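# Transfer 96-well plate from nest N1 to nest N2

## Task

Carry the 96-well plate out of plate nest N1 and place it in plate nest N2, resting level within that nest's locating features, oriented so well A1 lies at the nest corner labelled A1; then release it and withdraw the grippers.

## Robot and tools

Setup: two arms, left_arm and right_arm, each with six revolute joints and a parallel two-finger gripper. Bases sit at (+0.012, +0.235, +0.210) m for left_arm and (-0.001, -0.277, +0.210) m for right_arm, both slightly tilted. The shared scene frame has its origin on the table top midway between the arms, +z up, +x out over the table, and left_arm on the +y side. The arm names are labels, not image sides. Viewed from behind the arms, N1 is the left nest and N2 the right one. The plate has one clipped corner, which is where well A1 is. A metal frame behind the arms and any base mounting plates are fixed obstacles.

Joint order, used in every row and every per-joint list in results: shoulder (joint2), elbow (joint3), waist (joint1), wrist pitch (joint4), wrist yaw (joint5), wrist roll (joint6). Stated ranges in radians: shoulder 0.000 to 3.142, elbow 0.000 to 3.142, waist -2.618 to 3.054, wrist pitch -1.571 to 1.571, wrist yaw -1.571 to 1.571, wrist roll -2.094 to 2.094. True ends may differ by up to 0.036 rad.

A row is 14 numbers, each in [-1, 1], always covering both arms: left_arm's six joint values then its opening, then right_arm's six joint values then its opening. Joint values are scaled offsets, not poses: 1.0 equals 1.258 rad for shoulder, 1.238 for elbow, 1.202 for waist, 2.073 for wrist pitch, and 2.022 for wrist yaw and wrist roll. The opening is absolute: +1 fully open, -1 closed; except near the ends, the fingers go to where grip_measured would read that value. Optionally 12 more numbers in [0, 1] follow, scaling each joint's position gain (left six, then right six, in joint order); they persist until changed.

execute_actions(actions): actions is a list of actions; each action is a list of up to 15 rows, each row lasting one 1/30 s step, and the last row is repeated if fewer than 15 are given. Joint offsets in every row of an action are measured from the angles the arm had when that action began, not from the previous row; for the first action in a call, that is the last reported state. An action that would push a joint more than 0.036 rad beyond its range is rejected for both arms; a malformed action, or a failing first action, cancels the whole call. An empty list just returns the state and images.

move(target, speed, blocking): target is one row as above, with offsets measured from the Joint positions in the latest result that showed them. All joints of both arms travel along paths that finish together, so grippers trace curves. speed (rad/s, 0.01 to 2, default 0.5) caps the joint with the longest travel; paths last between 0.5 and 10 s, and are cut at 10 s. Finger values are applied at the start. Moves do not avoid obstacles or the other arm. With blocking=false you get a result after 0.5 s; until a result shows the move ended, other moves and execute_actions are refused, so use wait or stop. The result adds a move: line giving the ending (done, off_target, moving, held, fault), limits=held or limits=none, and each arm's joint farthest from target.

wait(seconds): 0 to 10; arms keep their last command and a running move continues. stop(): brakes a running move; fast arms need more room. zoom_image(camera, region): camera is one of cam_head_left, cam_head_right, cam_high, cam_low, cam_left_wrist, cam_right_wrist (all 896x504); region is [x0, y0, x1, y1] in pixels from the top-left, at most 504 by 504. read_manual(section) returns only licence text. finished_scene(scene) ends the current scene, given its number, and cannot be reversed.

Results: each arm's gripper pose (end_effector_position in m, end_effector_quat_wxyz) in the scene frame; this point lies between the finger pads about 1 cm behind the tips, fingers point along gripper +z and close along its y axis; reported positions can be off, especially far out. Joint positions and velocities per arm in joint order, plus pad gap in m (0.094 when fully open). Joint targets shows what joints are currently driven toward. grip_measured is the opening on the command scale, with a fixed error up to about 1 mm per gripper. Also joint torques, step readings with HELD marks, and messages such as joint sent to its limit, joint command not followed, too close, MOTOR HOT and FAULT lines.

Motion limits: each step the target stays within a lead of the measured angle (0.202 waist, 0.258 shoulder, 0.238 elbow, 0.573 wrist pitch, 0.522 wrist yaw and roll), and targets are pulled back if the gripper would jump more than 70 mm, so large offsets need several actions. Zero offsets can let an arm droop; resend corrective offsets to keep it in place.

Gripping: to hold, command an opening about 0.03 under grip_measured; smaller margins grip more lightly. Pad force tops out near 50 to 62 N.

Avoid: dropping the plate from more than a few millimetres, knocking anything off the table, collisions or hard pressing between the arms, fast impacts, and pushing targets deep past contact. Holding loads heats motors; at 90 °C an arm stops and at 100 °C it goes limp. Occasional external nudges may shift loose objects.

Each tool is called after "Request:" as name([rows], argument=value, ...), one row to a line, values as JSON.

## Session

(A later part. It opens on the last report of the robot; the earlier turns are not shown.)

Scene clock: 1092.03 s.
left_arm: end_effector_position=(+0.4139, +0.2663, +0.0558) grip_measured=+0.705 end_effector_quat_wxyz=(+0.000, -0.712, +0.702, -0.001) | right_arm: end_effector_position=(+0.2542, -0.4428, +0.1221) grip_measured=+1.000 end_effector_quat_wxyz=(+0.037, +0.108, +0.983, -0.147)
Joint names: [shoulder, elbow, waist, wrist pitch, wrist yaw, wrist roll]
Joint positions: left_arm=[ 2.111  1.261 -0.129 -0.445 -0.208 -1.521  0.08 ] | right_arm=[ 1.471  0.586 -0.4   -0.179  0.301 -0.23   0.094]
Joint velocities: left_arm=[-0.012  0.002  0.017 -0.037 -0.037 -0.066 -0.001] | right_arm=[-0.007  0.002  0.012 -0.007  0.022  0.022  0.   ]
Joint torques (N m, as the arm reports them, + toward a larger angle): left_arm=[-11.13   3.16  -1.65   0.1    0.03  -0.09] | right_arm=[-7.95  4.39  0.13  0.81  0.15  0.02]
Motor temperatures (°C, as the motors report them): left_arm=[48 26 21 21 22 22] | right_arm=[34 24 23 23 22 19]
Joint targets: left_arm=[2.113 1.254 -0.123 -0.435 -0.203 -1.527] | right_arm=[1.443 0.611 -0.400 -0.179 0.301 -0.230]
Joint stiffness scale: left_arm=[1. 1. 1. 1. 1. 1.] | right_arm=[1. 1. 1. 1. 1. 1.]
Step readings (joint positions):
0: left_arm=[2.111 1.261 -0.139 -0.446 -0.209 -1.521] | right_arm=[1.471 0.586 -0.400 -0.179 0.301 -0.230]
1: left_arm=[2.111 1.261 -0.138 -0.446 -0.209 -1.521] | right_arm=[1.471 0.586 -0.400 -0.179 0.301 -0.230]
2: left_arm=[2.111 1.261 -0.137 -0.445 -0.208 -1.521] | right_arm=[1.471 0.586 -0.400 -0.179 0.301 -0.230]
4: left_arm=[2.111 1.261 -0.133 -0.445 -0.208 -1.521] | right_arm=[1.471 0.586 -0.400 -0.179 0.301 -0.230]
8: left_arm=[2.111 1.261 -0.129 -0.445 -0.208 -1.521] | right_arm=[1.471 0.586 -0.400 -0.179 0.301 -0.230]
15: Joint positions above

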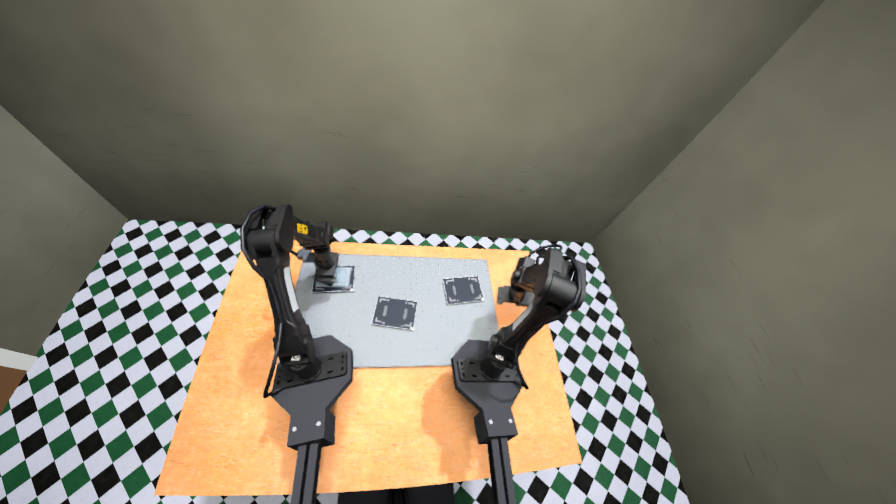

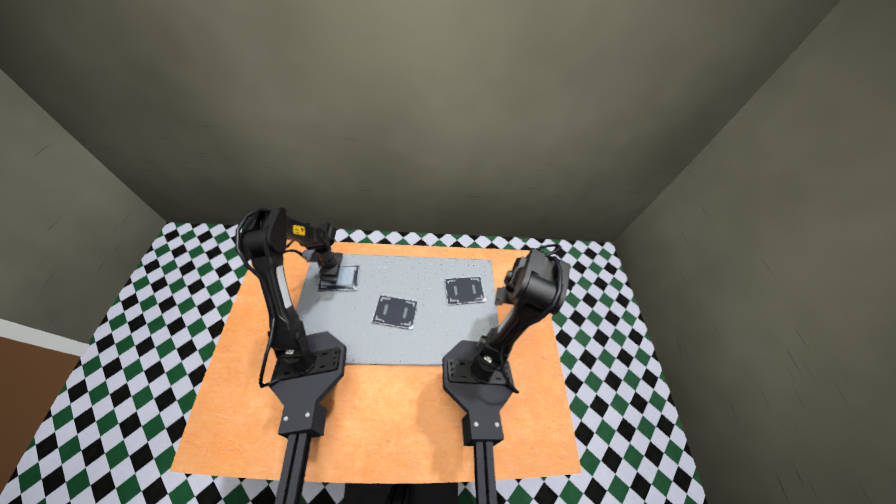

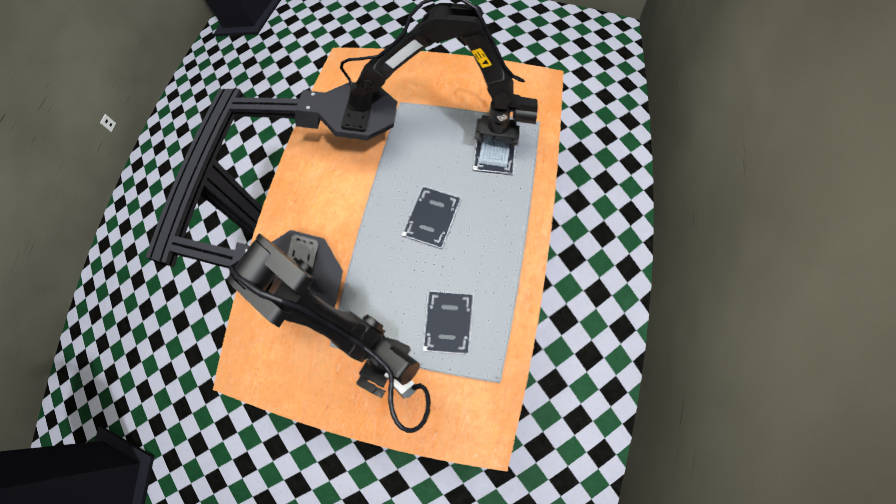

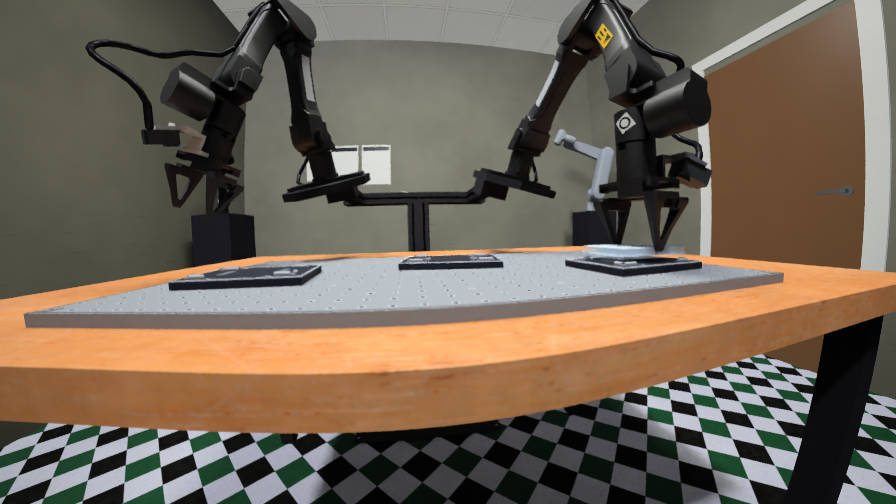

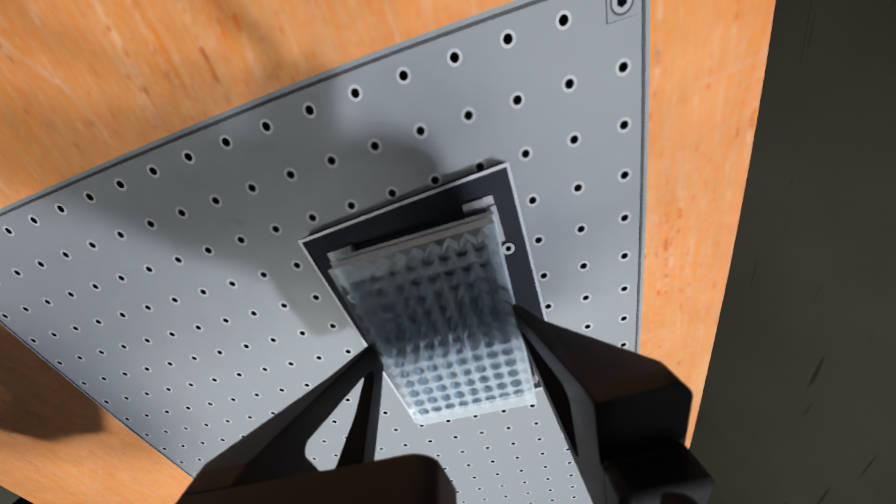

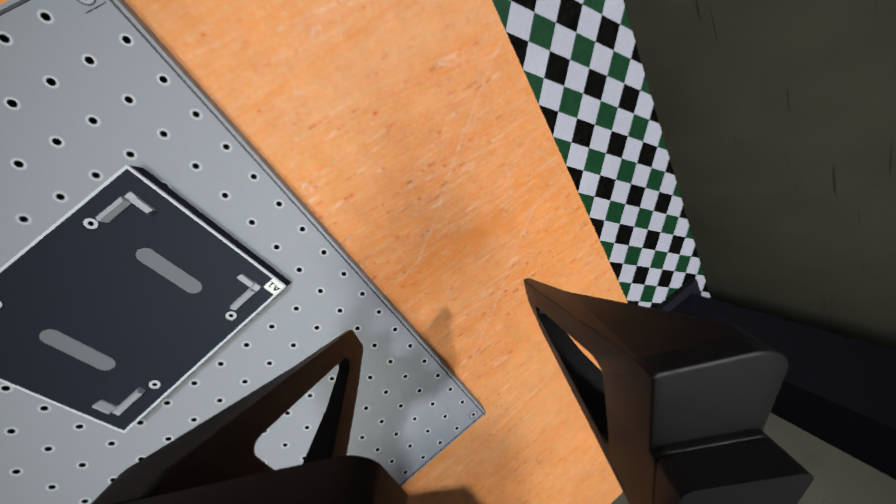

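Request:
execute_actions([
  [[0.0016,-0.006,-0.0225,0.005,0.003,0.0,0.67,-0.022,0.02,0,0,0,0,1],[0.0016,-0.006,-0.0225,0.005,0.003,0.001,0.67,-0.022,0.02,0,0,0,0,1],[0.0016,-0.006,-0.0225,0.005,0.003,0.002,0.67,-0.022,0.02,0,0,0,0,1],[0.0016,-0.006,-0.0166,0.005,0.003,0.003,0.67,-0.022,0.02,0,0,0,0,1]],
])

Scene clock: 1108.27 s.
left_arm: end_effector_position=(+0.4145, +0.2630, +0.0563) grip_measured=+0.705 end_effector_quat_wxyz=(-0.000, -0.709, +0.705, -0.003) | right_arm: end_effector_position=(+0.2542, -0.4428, +0.1221) grip_measured=+1.000 end_effector_quat_wxyz=(+0.037, +0.108, +0.983, -0.147)
Joint names: [shoulder, elbow, waist, wrist pitch, wrist yaw, wrist roll]
Joint positions: left_arm=[ 2.111  1.261 -0.136 -0.444 -0.206 -1.521  0.08 ] | right_arm=[ 1.471  0.586 -0.4   -0.179  0.301 -0.23   0.094]
Joint velocities: left_arm=[-0.012 -0.002  0.002  0.007  0.022 -0.022  0.   ] | right_arm=[-0.007 -0.002 -0.007 -0.007 -0.066 -0.051  0.   ]
Joint torques (N m, as the arm reports them, + toward a larger angle): left_arm=[-11.13   3.17  -3.15   0.1    0.02   0.01] | right_arm=[-7.94  4.46  0.08  0.81  0.15  0.02]
Motor temperatures (°C, as the motors report them): left_arm=[48 26 21 21 22 22] | right_arm=[34 24 23 23 22 19]
Joint targets: left_arm=[2.113 1.254 -0.149 -0.435 -0.202 -1.515] | right_arm=[1.443 0.611 -0.400 -0.179 0.301 -0.230]
Joint stiffness scale: left_arm=[1. 1. 1. 1. 1. 1.] | right_arm=[1. 1. 1. 1. 1. 1.]
Step readings (joint positions):
0: left_arm=[2.111 1.261 -0.129 -0.445 -0.208 -1.521] | right_arm=[1.471 0.586 -0.400 -0.179 0.301 -0.230]
1: left_arm=[2.111 1.261 -0.130 -0.445 -0.208 -1.521] | right_arm=[1.471 0.586 -0.400 -0.179 0.301 -0.230]
2: left_arm=[2.111 1.261 -0.131 -0.445 -0.208 -1.521] | right_arm=[1.471 0.586 -0.400 -0.179 0.301 -0.230]
4: left_arm=[2.111 1.261 -0.135 -0.445 -0.208 -1.521] | right_arm=[1.471 0.586 -0.400 -0.179 0.301 -0.230]
8: left_arm=[2.111 1.261 -0.136 -0.444 -0.206 -1.521] | right_arm=[1.471 0.586 -0.400 -0.179 0.301 -0.230]
15: Joint positions above

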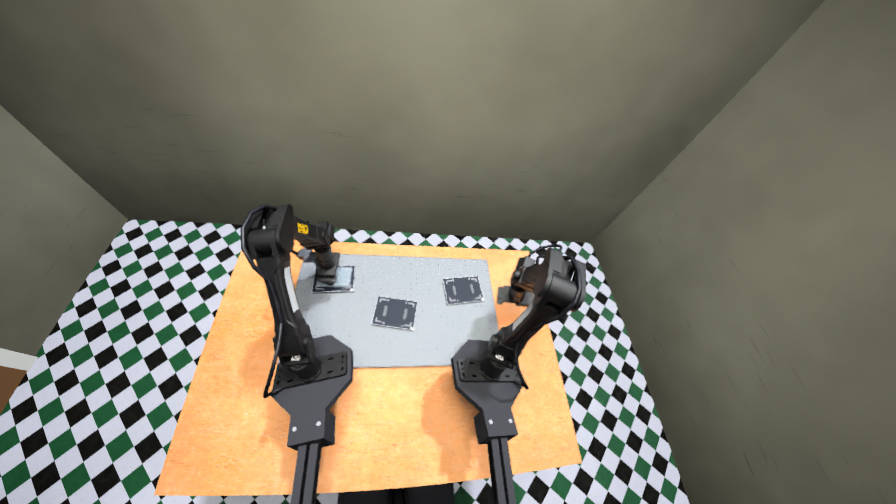

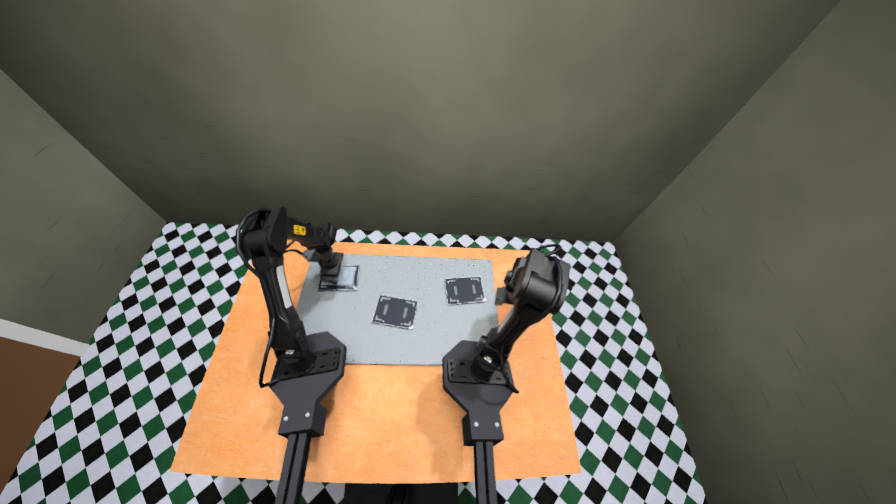

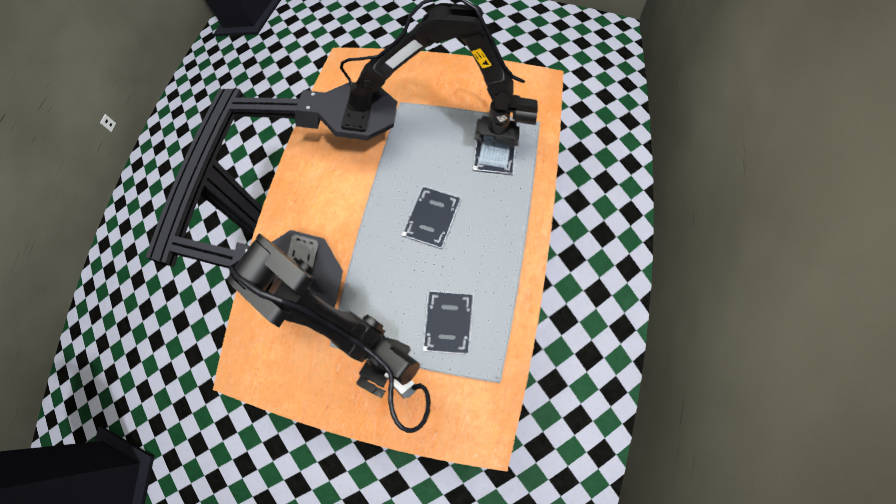

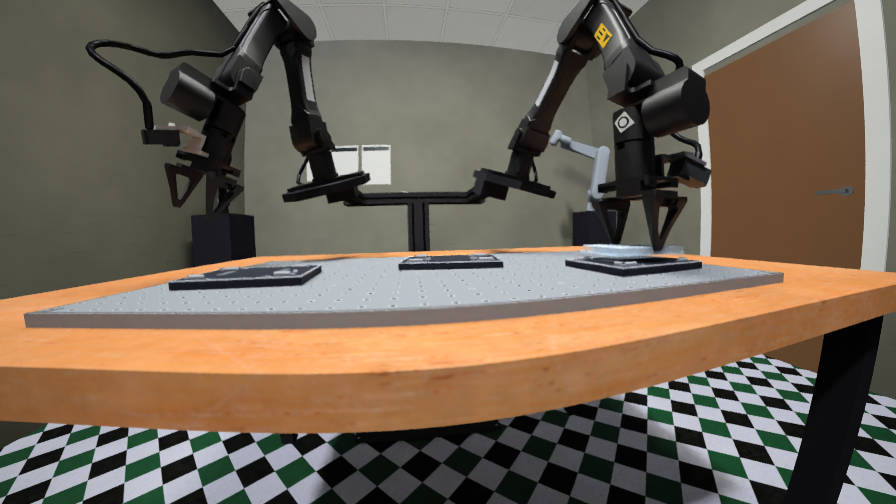

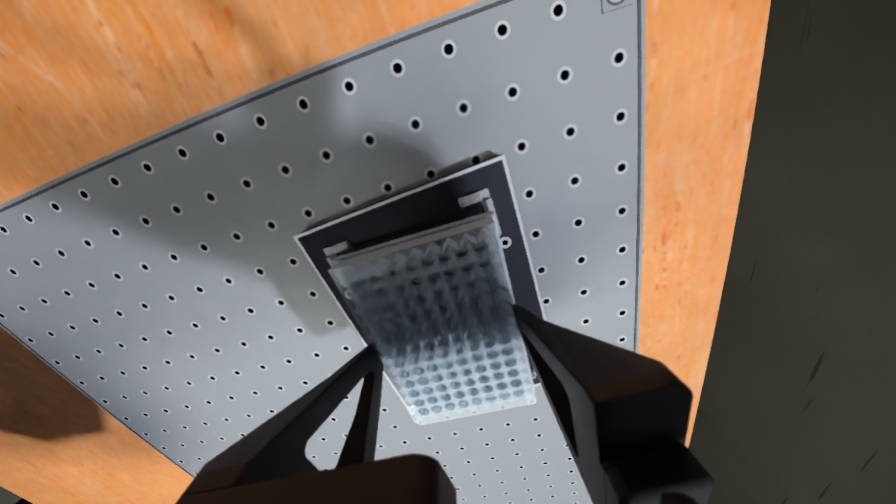

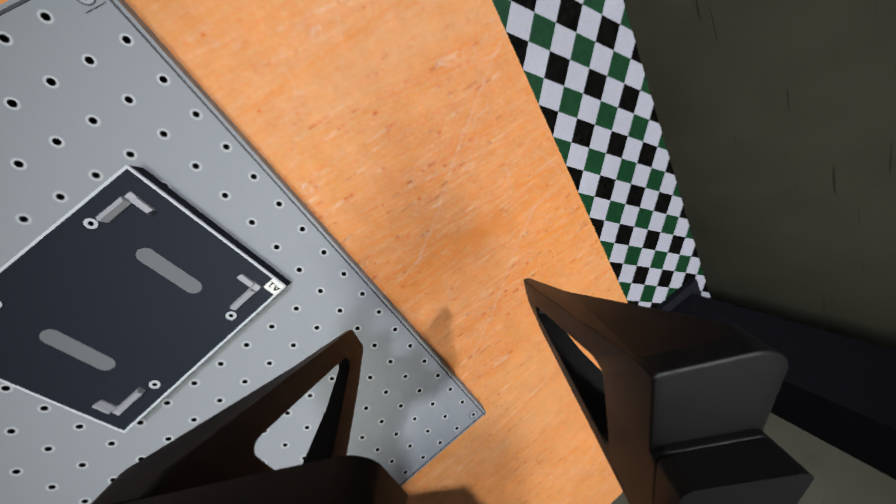

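Request:
move(target=[0.0207,-0.004,0.008,0.0135,0.003,0.0045,0.67,-0.022,0.02,0,0,0,0,1], speed=0.02)

Request:
zoom_image(camera="cam_left_wrist", region=[290,140,560,320])

Request:
zoom_image(camera="cam_low", region=[550,220,720,290])

Scene clock: 1125.37 s.
left_arm: end_effector_position=(+0.4145, +0.2623, +0.0530) grip_measured=+0.705 end_effector_quat_wxyz=(-0.000, -0.709, +0.705, -0.003) | right_arm: end_effector_position=(+0.2542, -0.4428, +0.1221) grip_measured=+1.000 end_effector_quat_wxyz=(+0.037, +0.108, +0.983, -0.147)
Joint names: [shoulder, elbow, waist, wrist pitch, wrist yaw, wrist roll]
Joint positions: left_arm=[ 2.12   1.261 -0.136 -0.434 -0.206 -1.52   0.08 ] | right_arm=[ 1.471  0.586 -0.4   -0.179  0.301 -0.23   0.094]
Joint velocities: left_arm=[-0.007  0.002 -0.017  0.037  0.037  0.007 -0.   ] | right_arm=[ 0.017 -0.007 -0.002 -0.037 -0.007 -0.022  0.   ]
Joint torques (N m, as the arm reports them, + toward a larger angle): left_arm=[-9.95  3.33 -1.32  0.18  0.04  0.03] | right_arm=[-7.93  4.4   0.07  0.81  0.15  0.02]
Motor temperatures (°C, as the motors report them): left_arm=[48 26 21 21 22 22] | right_arm=[34 24 23 23 22 19]
Joint targets: left_arm=[2.137 1.256 -0.127 -0.416 -0.200 -1.512] | right_arm=[1.443 0.611 -0.400 -0.179 0.301 -0.230]
Joint stiffness scale: left_arm=[1. 1. 1. 1. 1. 1.] | right_arm=[1. 1. 1. 1. 1. 1.]
move: off_target (right_arm); limits=none; left_arm: farthest joint: the wrist pitch, 0.018 radians from its target (0.028 radians at the start); right_arm: farthest joint: the shoulder, 0.027 radians from its target (0.027 radians at the start)

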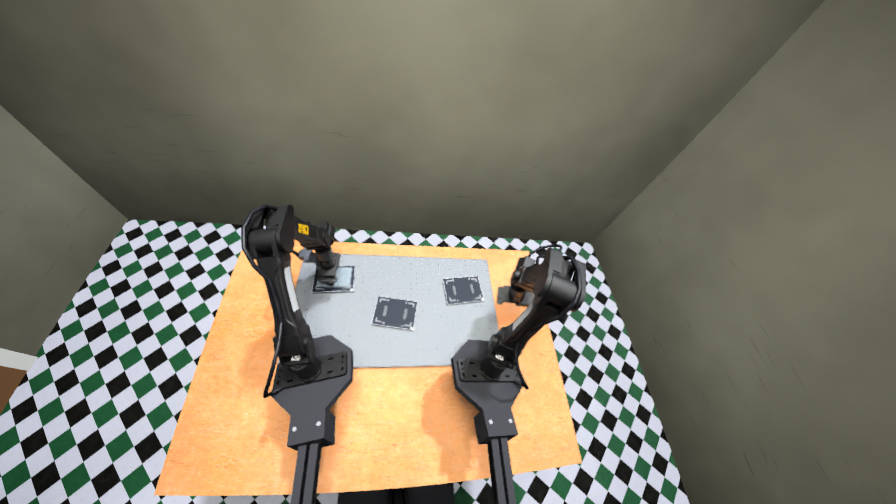

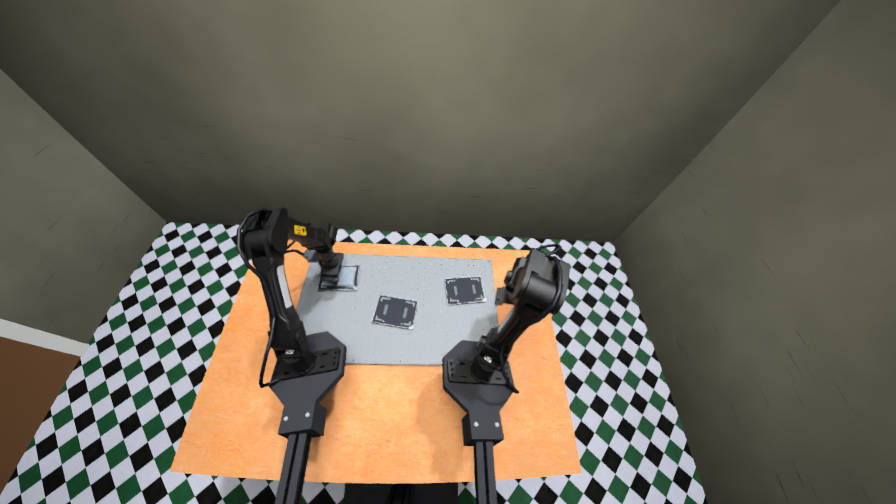

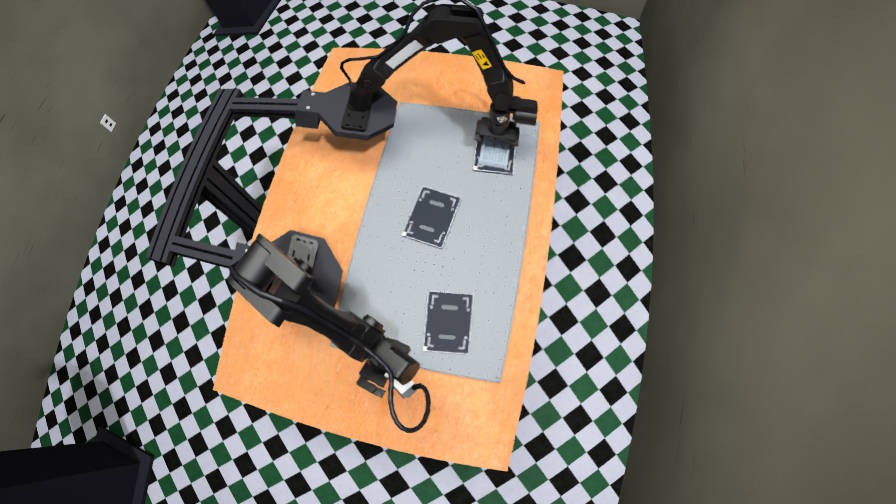

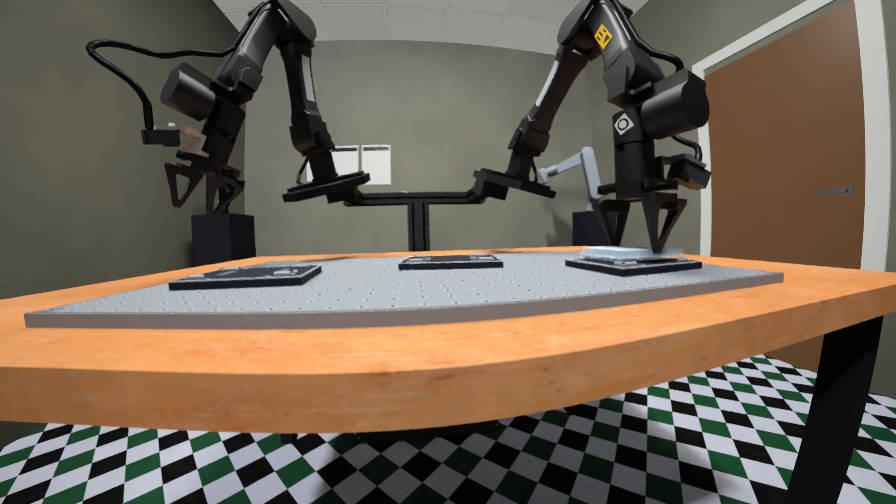

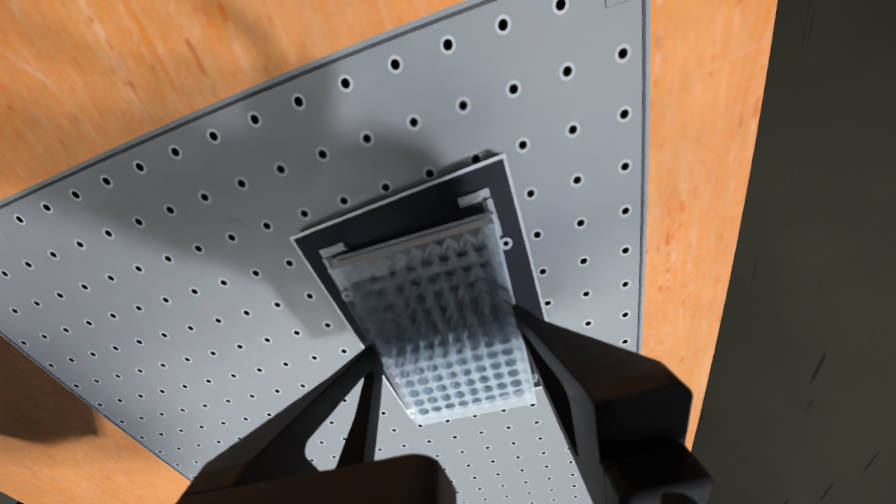

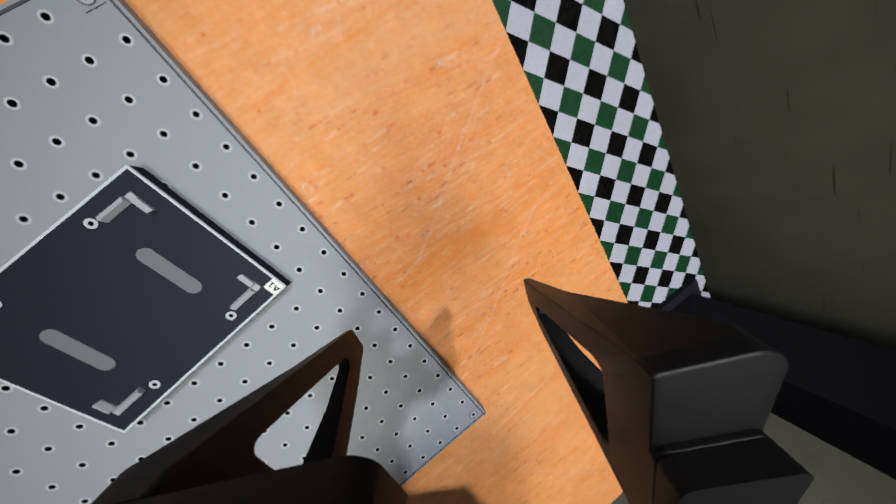

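Region (290, 140, 560, 320) of cam_left_wrist's 896x504 image, scaled by 1.867, with more detail than that image has.

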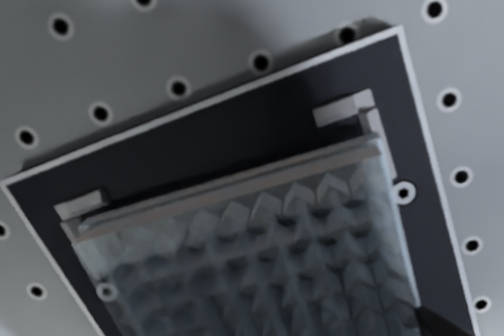

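Region (550, 220, 720, 290) of cam_low's 896x504 image, scaled by 2.965, with more detail than that image has; it fills the top 208 rows of this view, and the rest is white.

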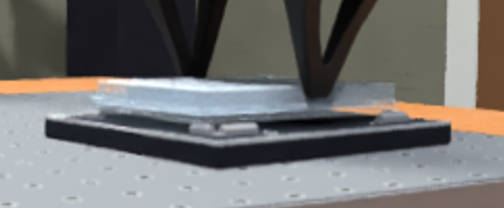

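Request:
zoom_image(camera="cam_high", region=[468,140,520,180])

Request:
zoom_image(camera="cam_left_wrist", region=[440,175,530,255])

Request:
zoom_image(camera="cam_left_wrist", region=[305,225,395,305])

Region (468, 140, 520, 180) of cam_high's 896x504 image, scaled by 9.692, with more detail than that image has; it fills the top 388 rows of this view, and the rest is white.

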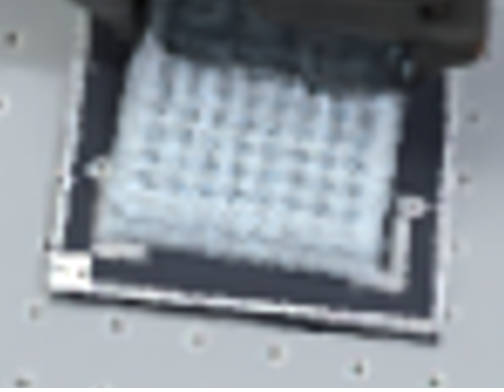

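Region (440, 175, 530, 255) of cam_left_wrist's 896x504 image, scaled by 5.600, with more detail than that image has.

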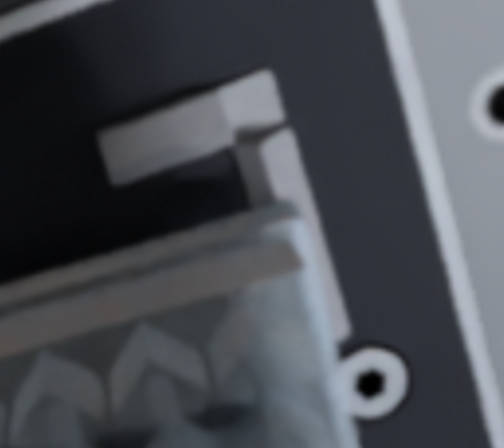

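Region (305, 225, 395, 305) of cam_left_wrist's 896x504 image, scaled by 5.600, with more detail than that image has.

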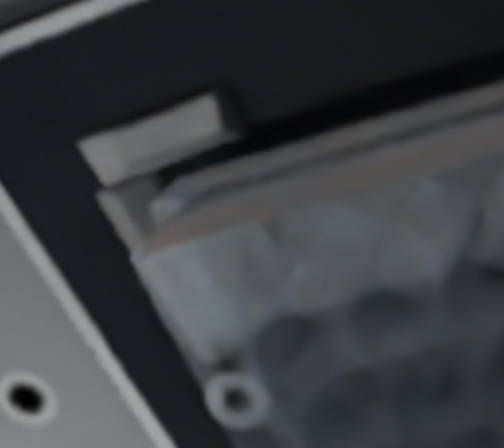

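Request:
zoom_image(camera="cam_left_wrist", region=[310,170,510,290])

Region (310, 170, 510, 290) of cam_left_wrist's 896x504 image, scaled by 2.520, with more detail than that image has; it fills the top 302 rows of this view, and the rest is white.

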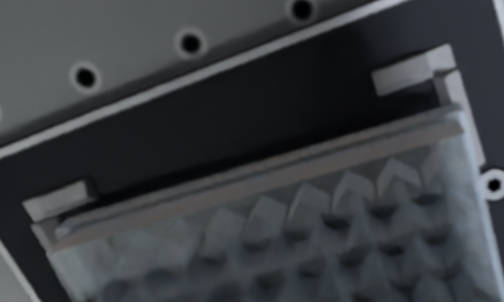

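Request:
move(target=[-0.028,-0.004,0.004,-0.015,0.002,0.0,0.67,-0.022,0.02,0,0,0,0,1], speed=0.05)

Scene clock: 1246.47 s.
left_arm: end_effector_position=(+0.4129, +0.2628, +0.0558) grip_measured=+0.705 end_effector_quat_wxyz=(-0.003, -0.708, +0.706, -0.001) | right_arm: end_effector_position=(+0.2542, -0.4428, +0.1221) grip_measured=+1.000 end_effector_quat_wxyz=(+0.037, +0.108, +0.983, -0.147)
Joint names: [shoulder, elbow, waist, wrist pitch, wrist yaw, wrist roll]
Joint positions: left_arm=[ 2.112  1.261 -0.136 -0.449 -0.206 -1.52   0.08 ] | right_arm=[ 1.471  0.586 -0.4   -0.179  0.301 -0.23   0.094]
Joint velocities: left_arm=[-0.012 -0.012 -0.017 -0.037  0.022  0.007 -0.001] | right_arm=[-0.002  0.002  0.002  0.022  0.051 -0.081  0.   ]
Joint torques (N m, as the arm reports them, + toward a larger angle): left_arm=[-13.54   3.35  -1.7   -0.15   0.02  -0.04] | right_arm=[-7.96  4.43  0.12  0.8   0.14  0.02]
Motor temperatures (°C, as the motors report them): left_arm=[46 25 21 21 22 22] | right_arm=[34 25 23 23 22 19]
Joint targets: left_arm=[2.085 1.256 -0.132 -0.466 -0.202 -1.520] | right_arm=[1.443 0.611 -0.400 -0.179 0.301 -0.230]
Joint stiffness scale: left_arm=[1. 1. 1. 1. 1. 1.] | right_arm=[1. 1. 1. 1. 1. 1.]
move: off_target (left_arm, right_arm); limits=none; left_arm: farthest joint: the shoulder, 0.028 radians from its target (0.036 radians at the start); right_arm: farthest joint: the shoulder, 0.027 radians from its target (0.027 radians at the start)

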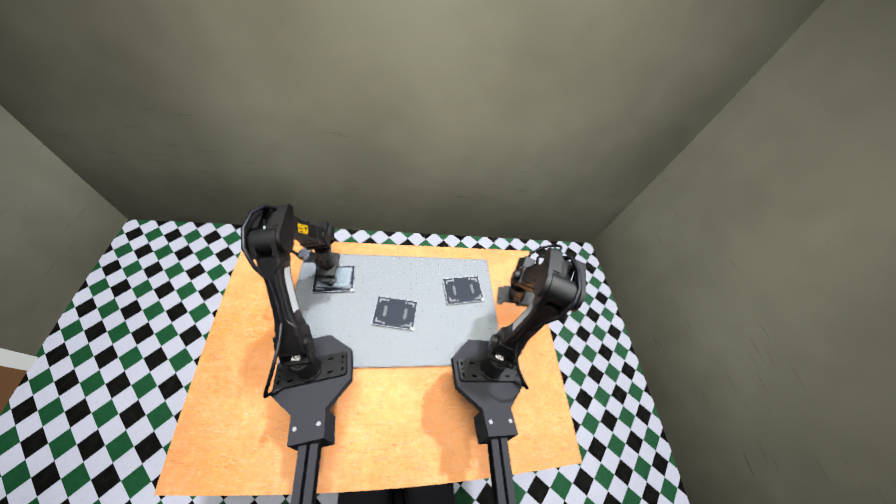

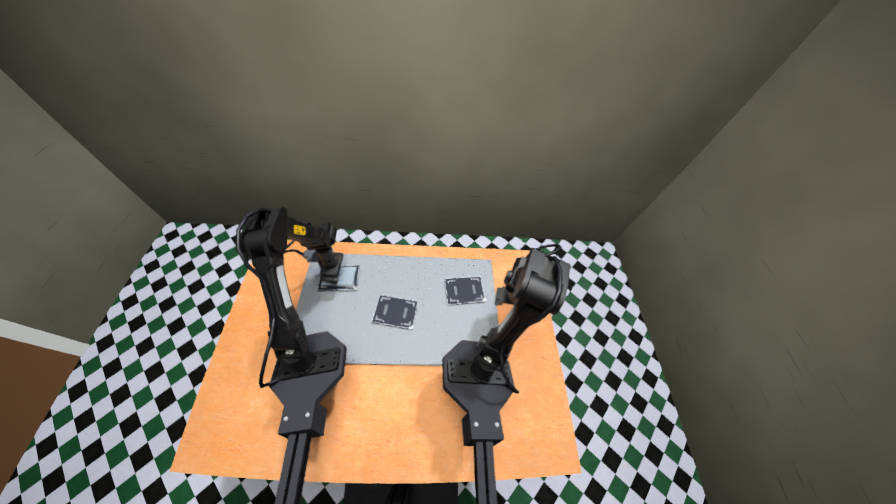

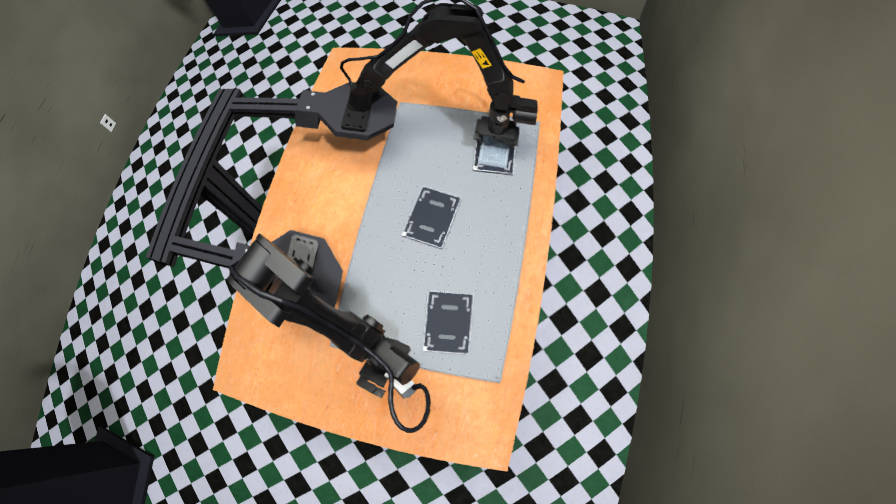

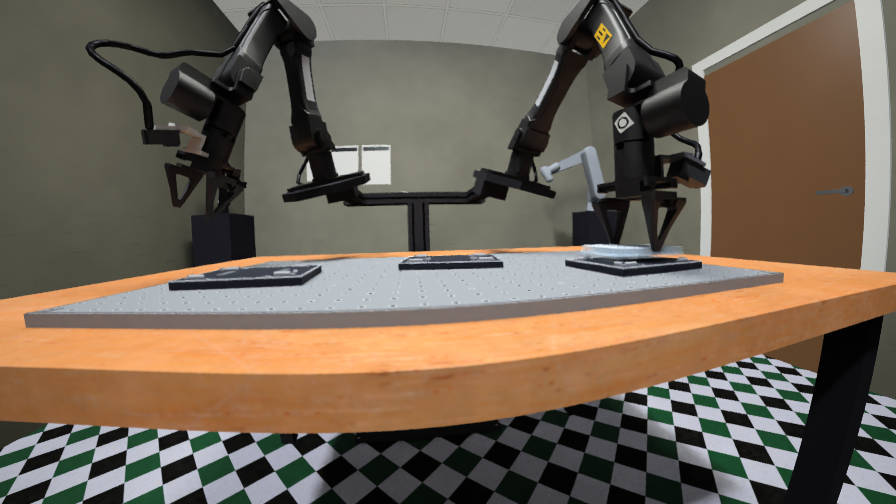

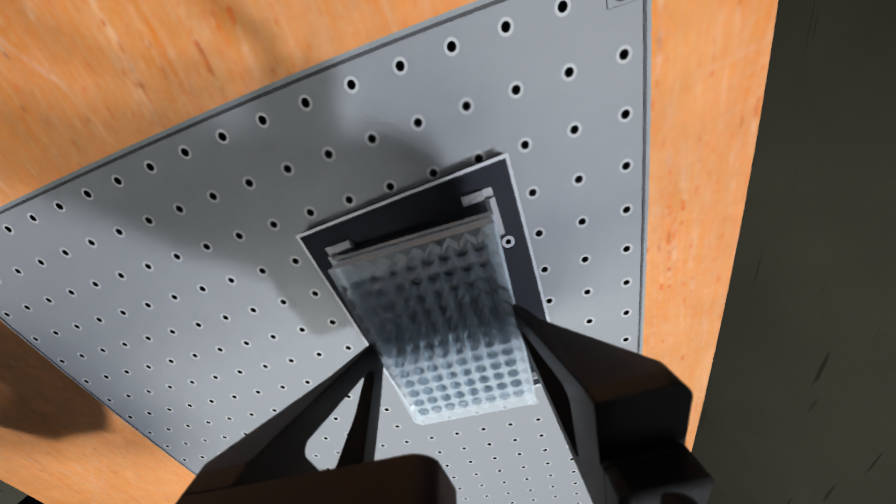

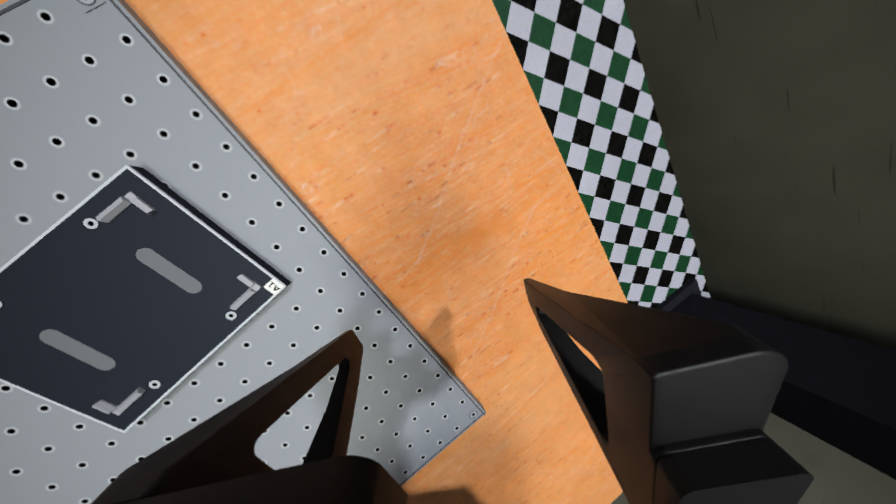

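Request:
execute_actions([
  [[-0.029,-0.004,0.004,-0.004,0.002,-0.003,0.67,-0.022,0.02,0,0,0,0,1],[-0.029,-0.004,0.004,-0.004,0.002,-0.006,0.67,-0.022,0.02,0,0,0,0,1],[-0.028,-0.004,0.004,-0.004,0.002,-0.008,0.67,-0.022,0.02,0,0,0,0,1],[-0.027,-0.004,0.004,-0.004,0.002,-0.010,0.67,-0.022,0.02,0,0,0,0,1],[-0.026,-0.004,0.006,-0.004,0.002,-0.012,0.67,-0.022,0.02,0,0,0,0,1],[-0.026,-0.004,0.008,-0.004,0.002,-0.014,0.67,-0.022,0.02,0,0,0,0,1],[-0.026,-0.004,0.010,-0.004,0.002,-0.0155,0.67,-0.022,0.02,0,0,0,0,1],[-0.026,-0.004,0.012,-0.004,0.002,-0.0168,0.67,-0.022,0.02,0,0,0,0,1],[-0.026,-0.004,0.014,-0.004,0.002,-0.0168,0.67,-0.022,0.02,0,0,0,0,1],[-0.026,-0.004,0.014,-0.004,0.002,-0.0168,0.67,-0.022,0.02,0,0,0,0,1],[-0.026,-0.004,0.0135,-0.004,0.002,-0.0168,0.67,-0.022,0.02,0,0,0,0,1]],
])

Scene clock: 1257.23 s.
left_arm: end_effector_position=(+0.4140, +0.2678, +0.0576) grip_measured=+0.705 end_effector_quat_wxyz=(-0.000, -0.721, +0.693, -0.001) | right_arm: end_effector_position=(+0.2542, -0.4428, +0.1221) grip_measured=+1.000 end_effector_quat_wxyz=(+0.037, +0.108, +0.983, -0.147)
Joint names: [shoulder, elbow, waist, wrist pitch, wrist yaw, wrist roll]
Joint positions: left_arm=[ 2.105  1.261 -0.126 -0.45  -0.206 -1.545  0.08 ] | right_arm=[ 1.471  0.586 -0.4   -0.179  0.301 -0.23   0.094]
Joint velocities: left_arm=[-0.017 -0.002 -0.012  0.022  0.007 -0.022  0.   ] | right_arm=[ 0.007  0.007  0.012  0.037 -0.051  0.037  0.   ]
Joint torques (N m, as the arm reports them, + toward a larger angle): left_arm=[-13.37   3.4   -1.66  -0.06   0.01  -0.11] | right_arm=[-7.9   4.4   0.13  0.81  0.15  0.03]
Motor temperatures (°C, as the motors report them): left_arm=[49 25 21 21 22 22] | right_arm=[34 25 23 23 22 19]
Joint targets: left_arm=[2.080 1.256 -0.120 -0.458 -0.202 -1.554] | right_arm=[1.443 0.611 -0.400 -0.179 0.301 -0.230]
Joint stiffness scale: left_arm=[1. 1. 1. 1. 1. 1.] | right_arm=[1. 1. 1. 1. 1. 1.]
Step readings (joint positions):
0: left_arm=[2.112 1.261 -0.136 -0.450 -0.206 -1.520] | right_arm=[1.471 0.586 -0.400 -0.179 0.301 -0.230]
1: left_arm=[2.112 1.261 -0.136 -0.450 -0.206 -1.520] | right_arm=[1.471 0.586 -0.400 -0.179 0.301 -0.230]
2: left_arm=[2.110 1.261 -0.136 -0.450 -0.206 -1.521] | right_arm=[1.471 0.586 -0.400 -0.179 0.301 -0.230]
4: left_arm=[2.107 1.261 -0.136 -0.450 -0.206 -1.524] | right_arm=[1.471 0.586 -0.400 -0.179 0.301 -0.230]
8: left_arm=[2.105 1.261 -0.136 -0.450 -0.206 -1.535] | right_arm=[1.471 0.586 -0.400 -0.179 0.301 -0.230]
15: Joint positions above

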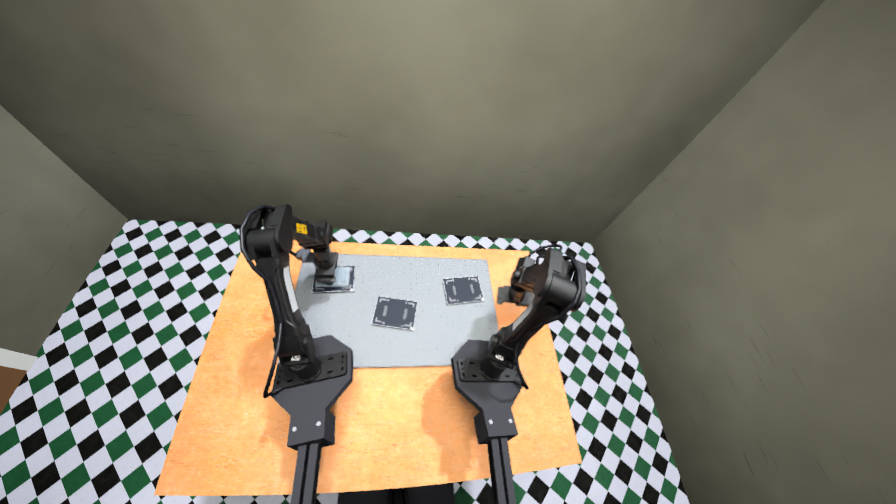

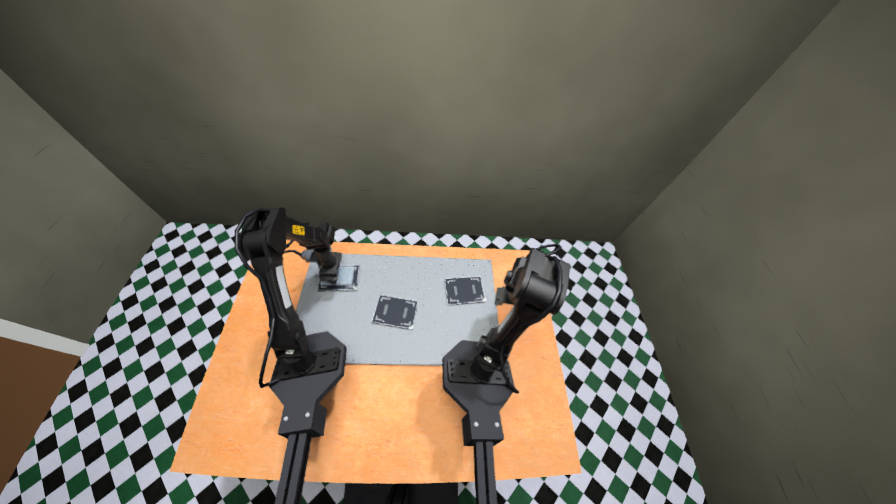

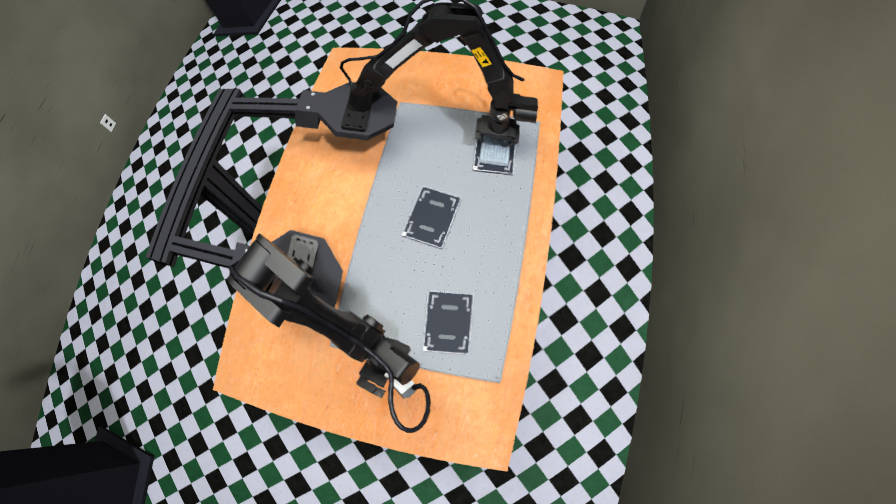

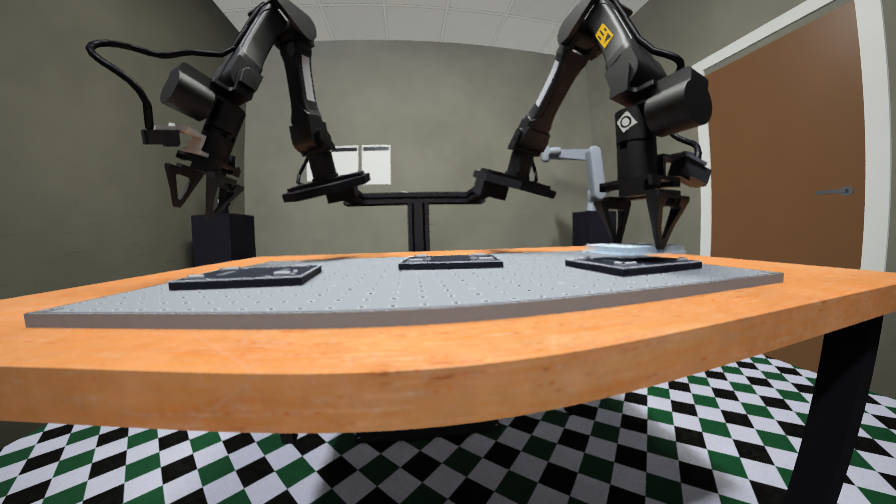

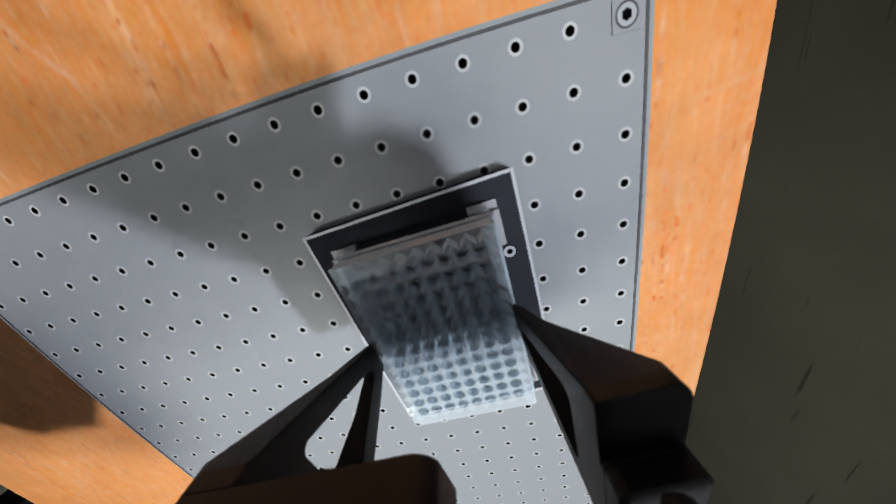

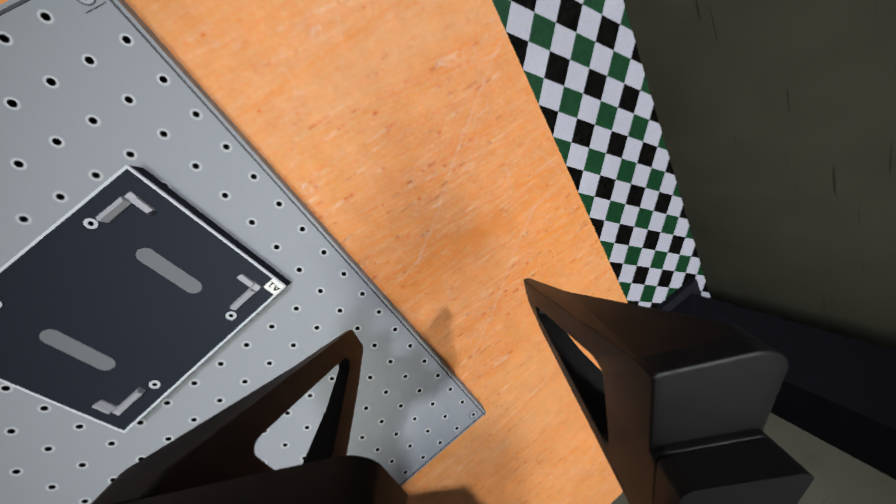

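Request:
zoom_image(camera="cam_left_wrist", region=[310,170,510,290])

Region (310, 170, 510, 290) of cam_left_wrist's 896x504 image, scaled by 2.520, with more detail than that image has; it fills the top 302 rows of this view, and the rest is white.

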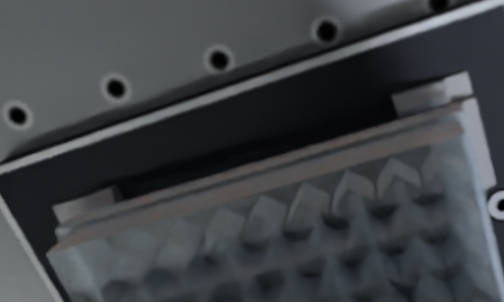

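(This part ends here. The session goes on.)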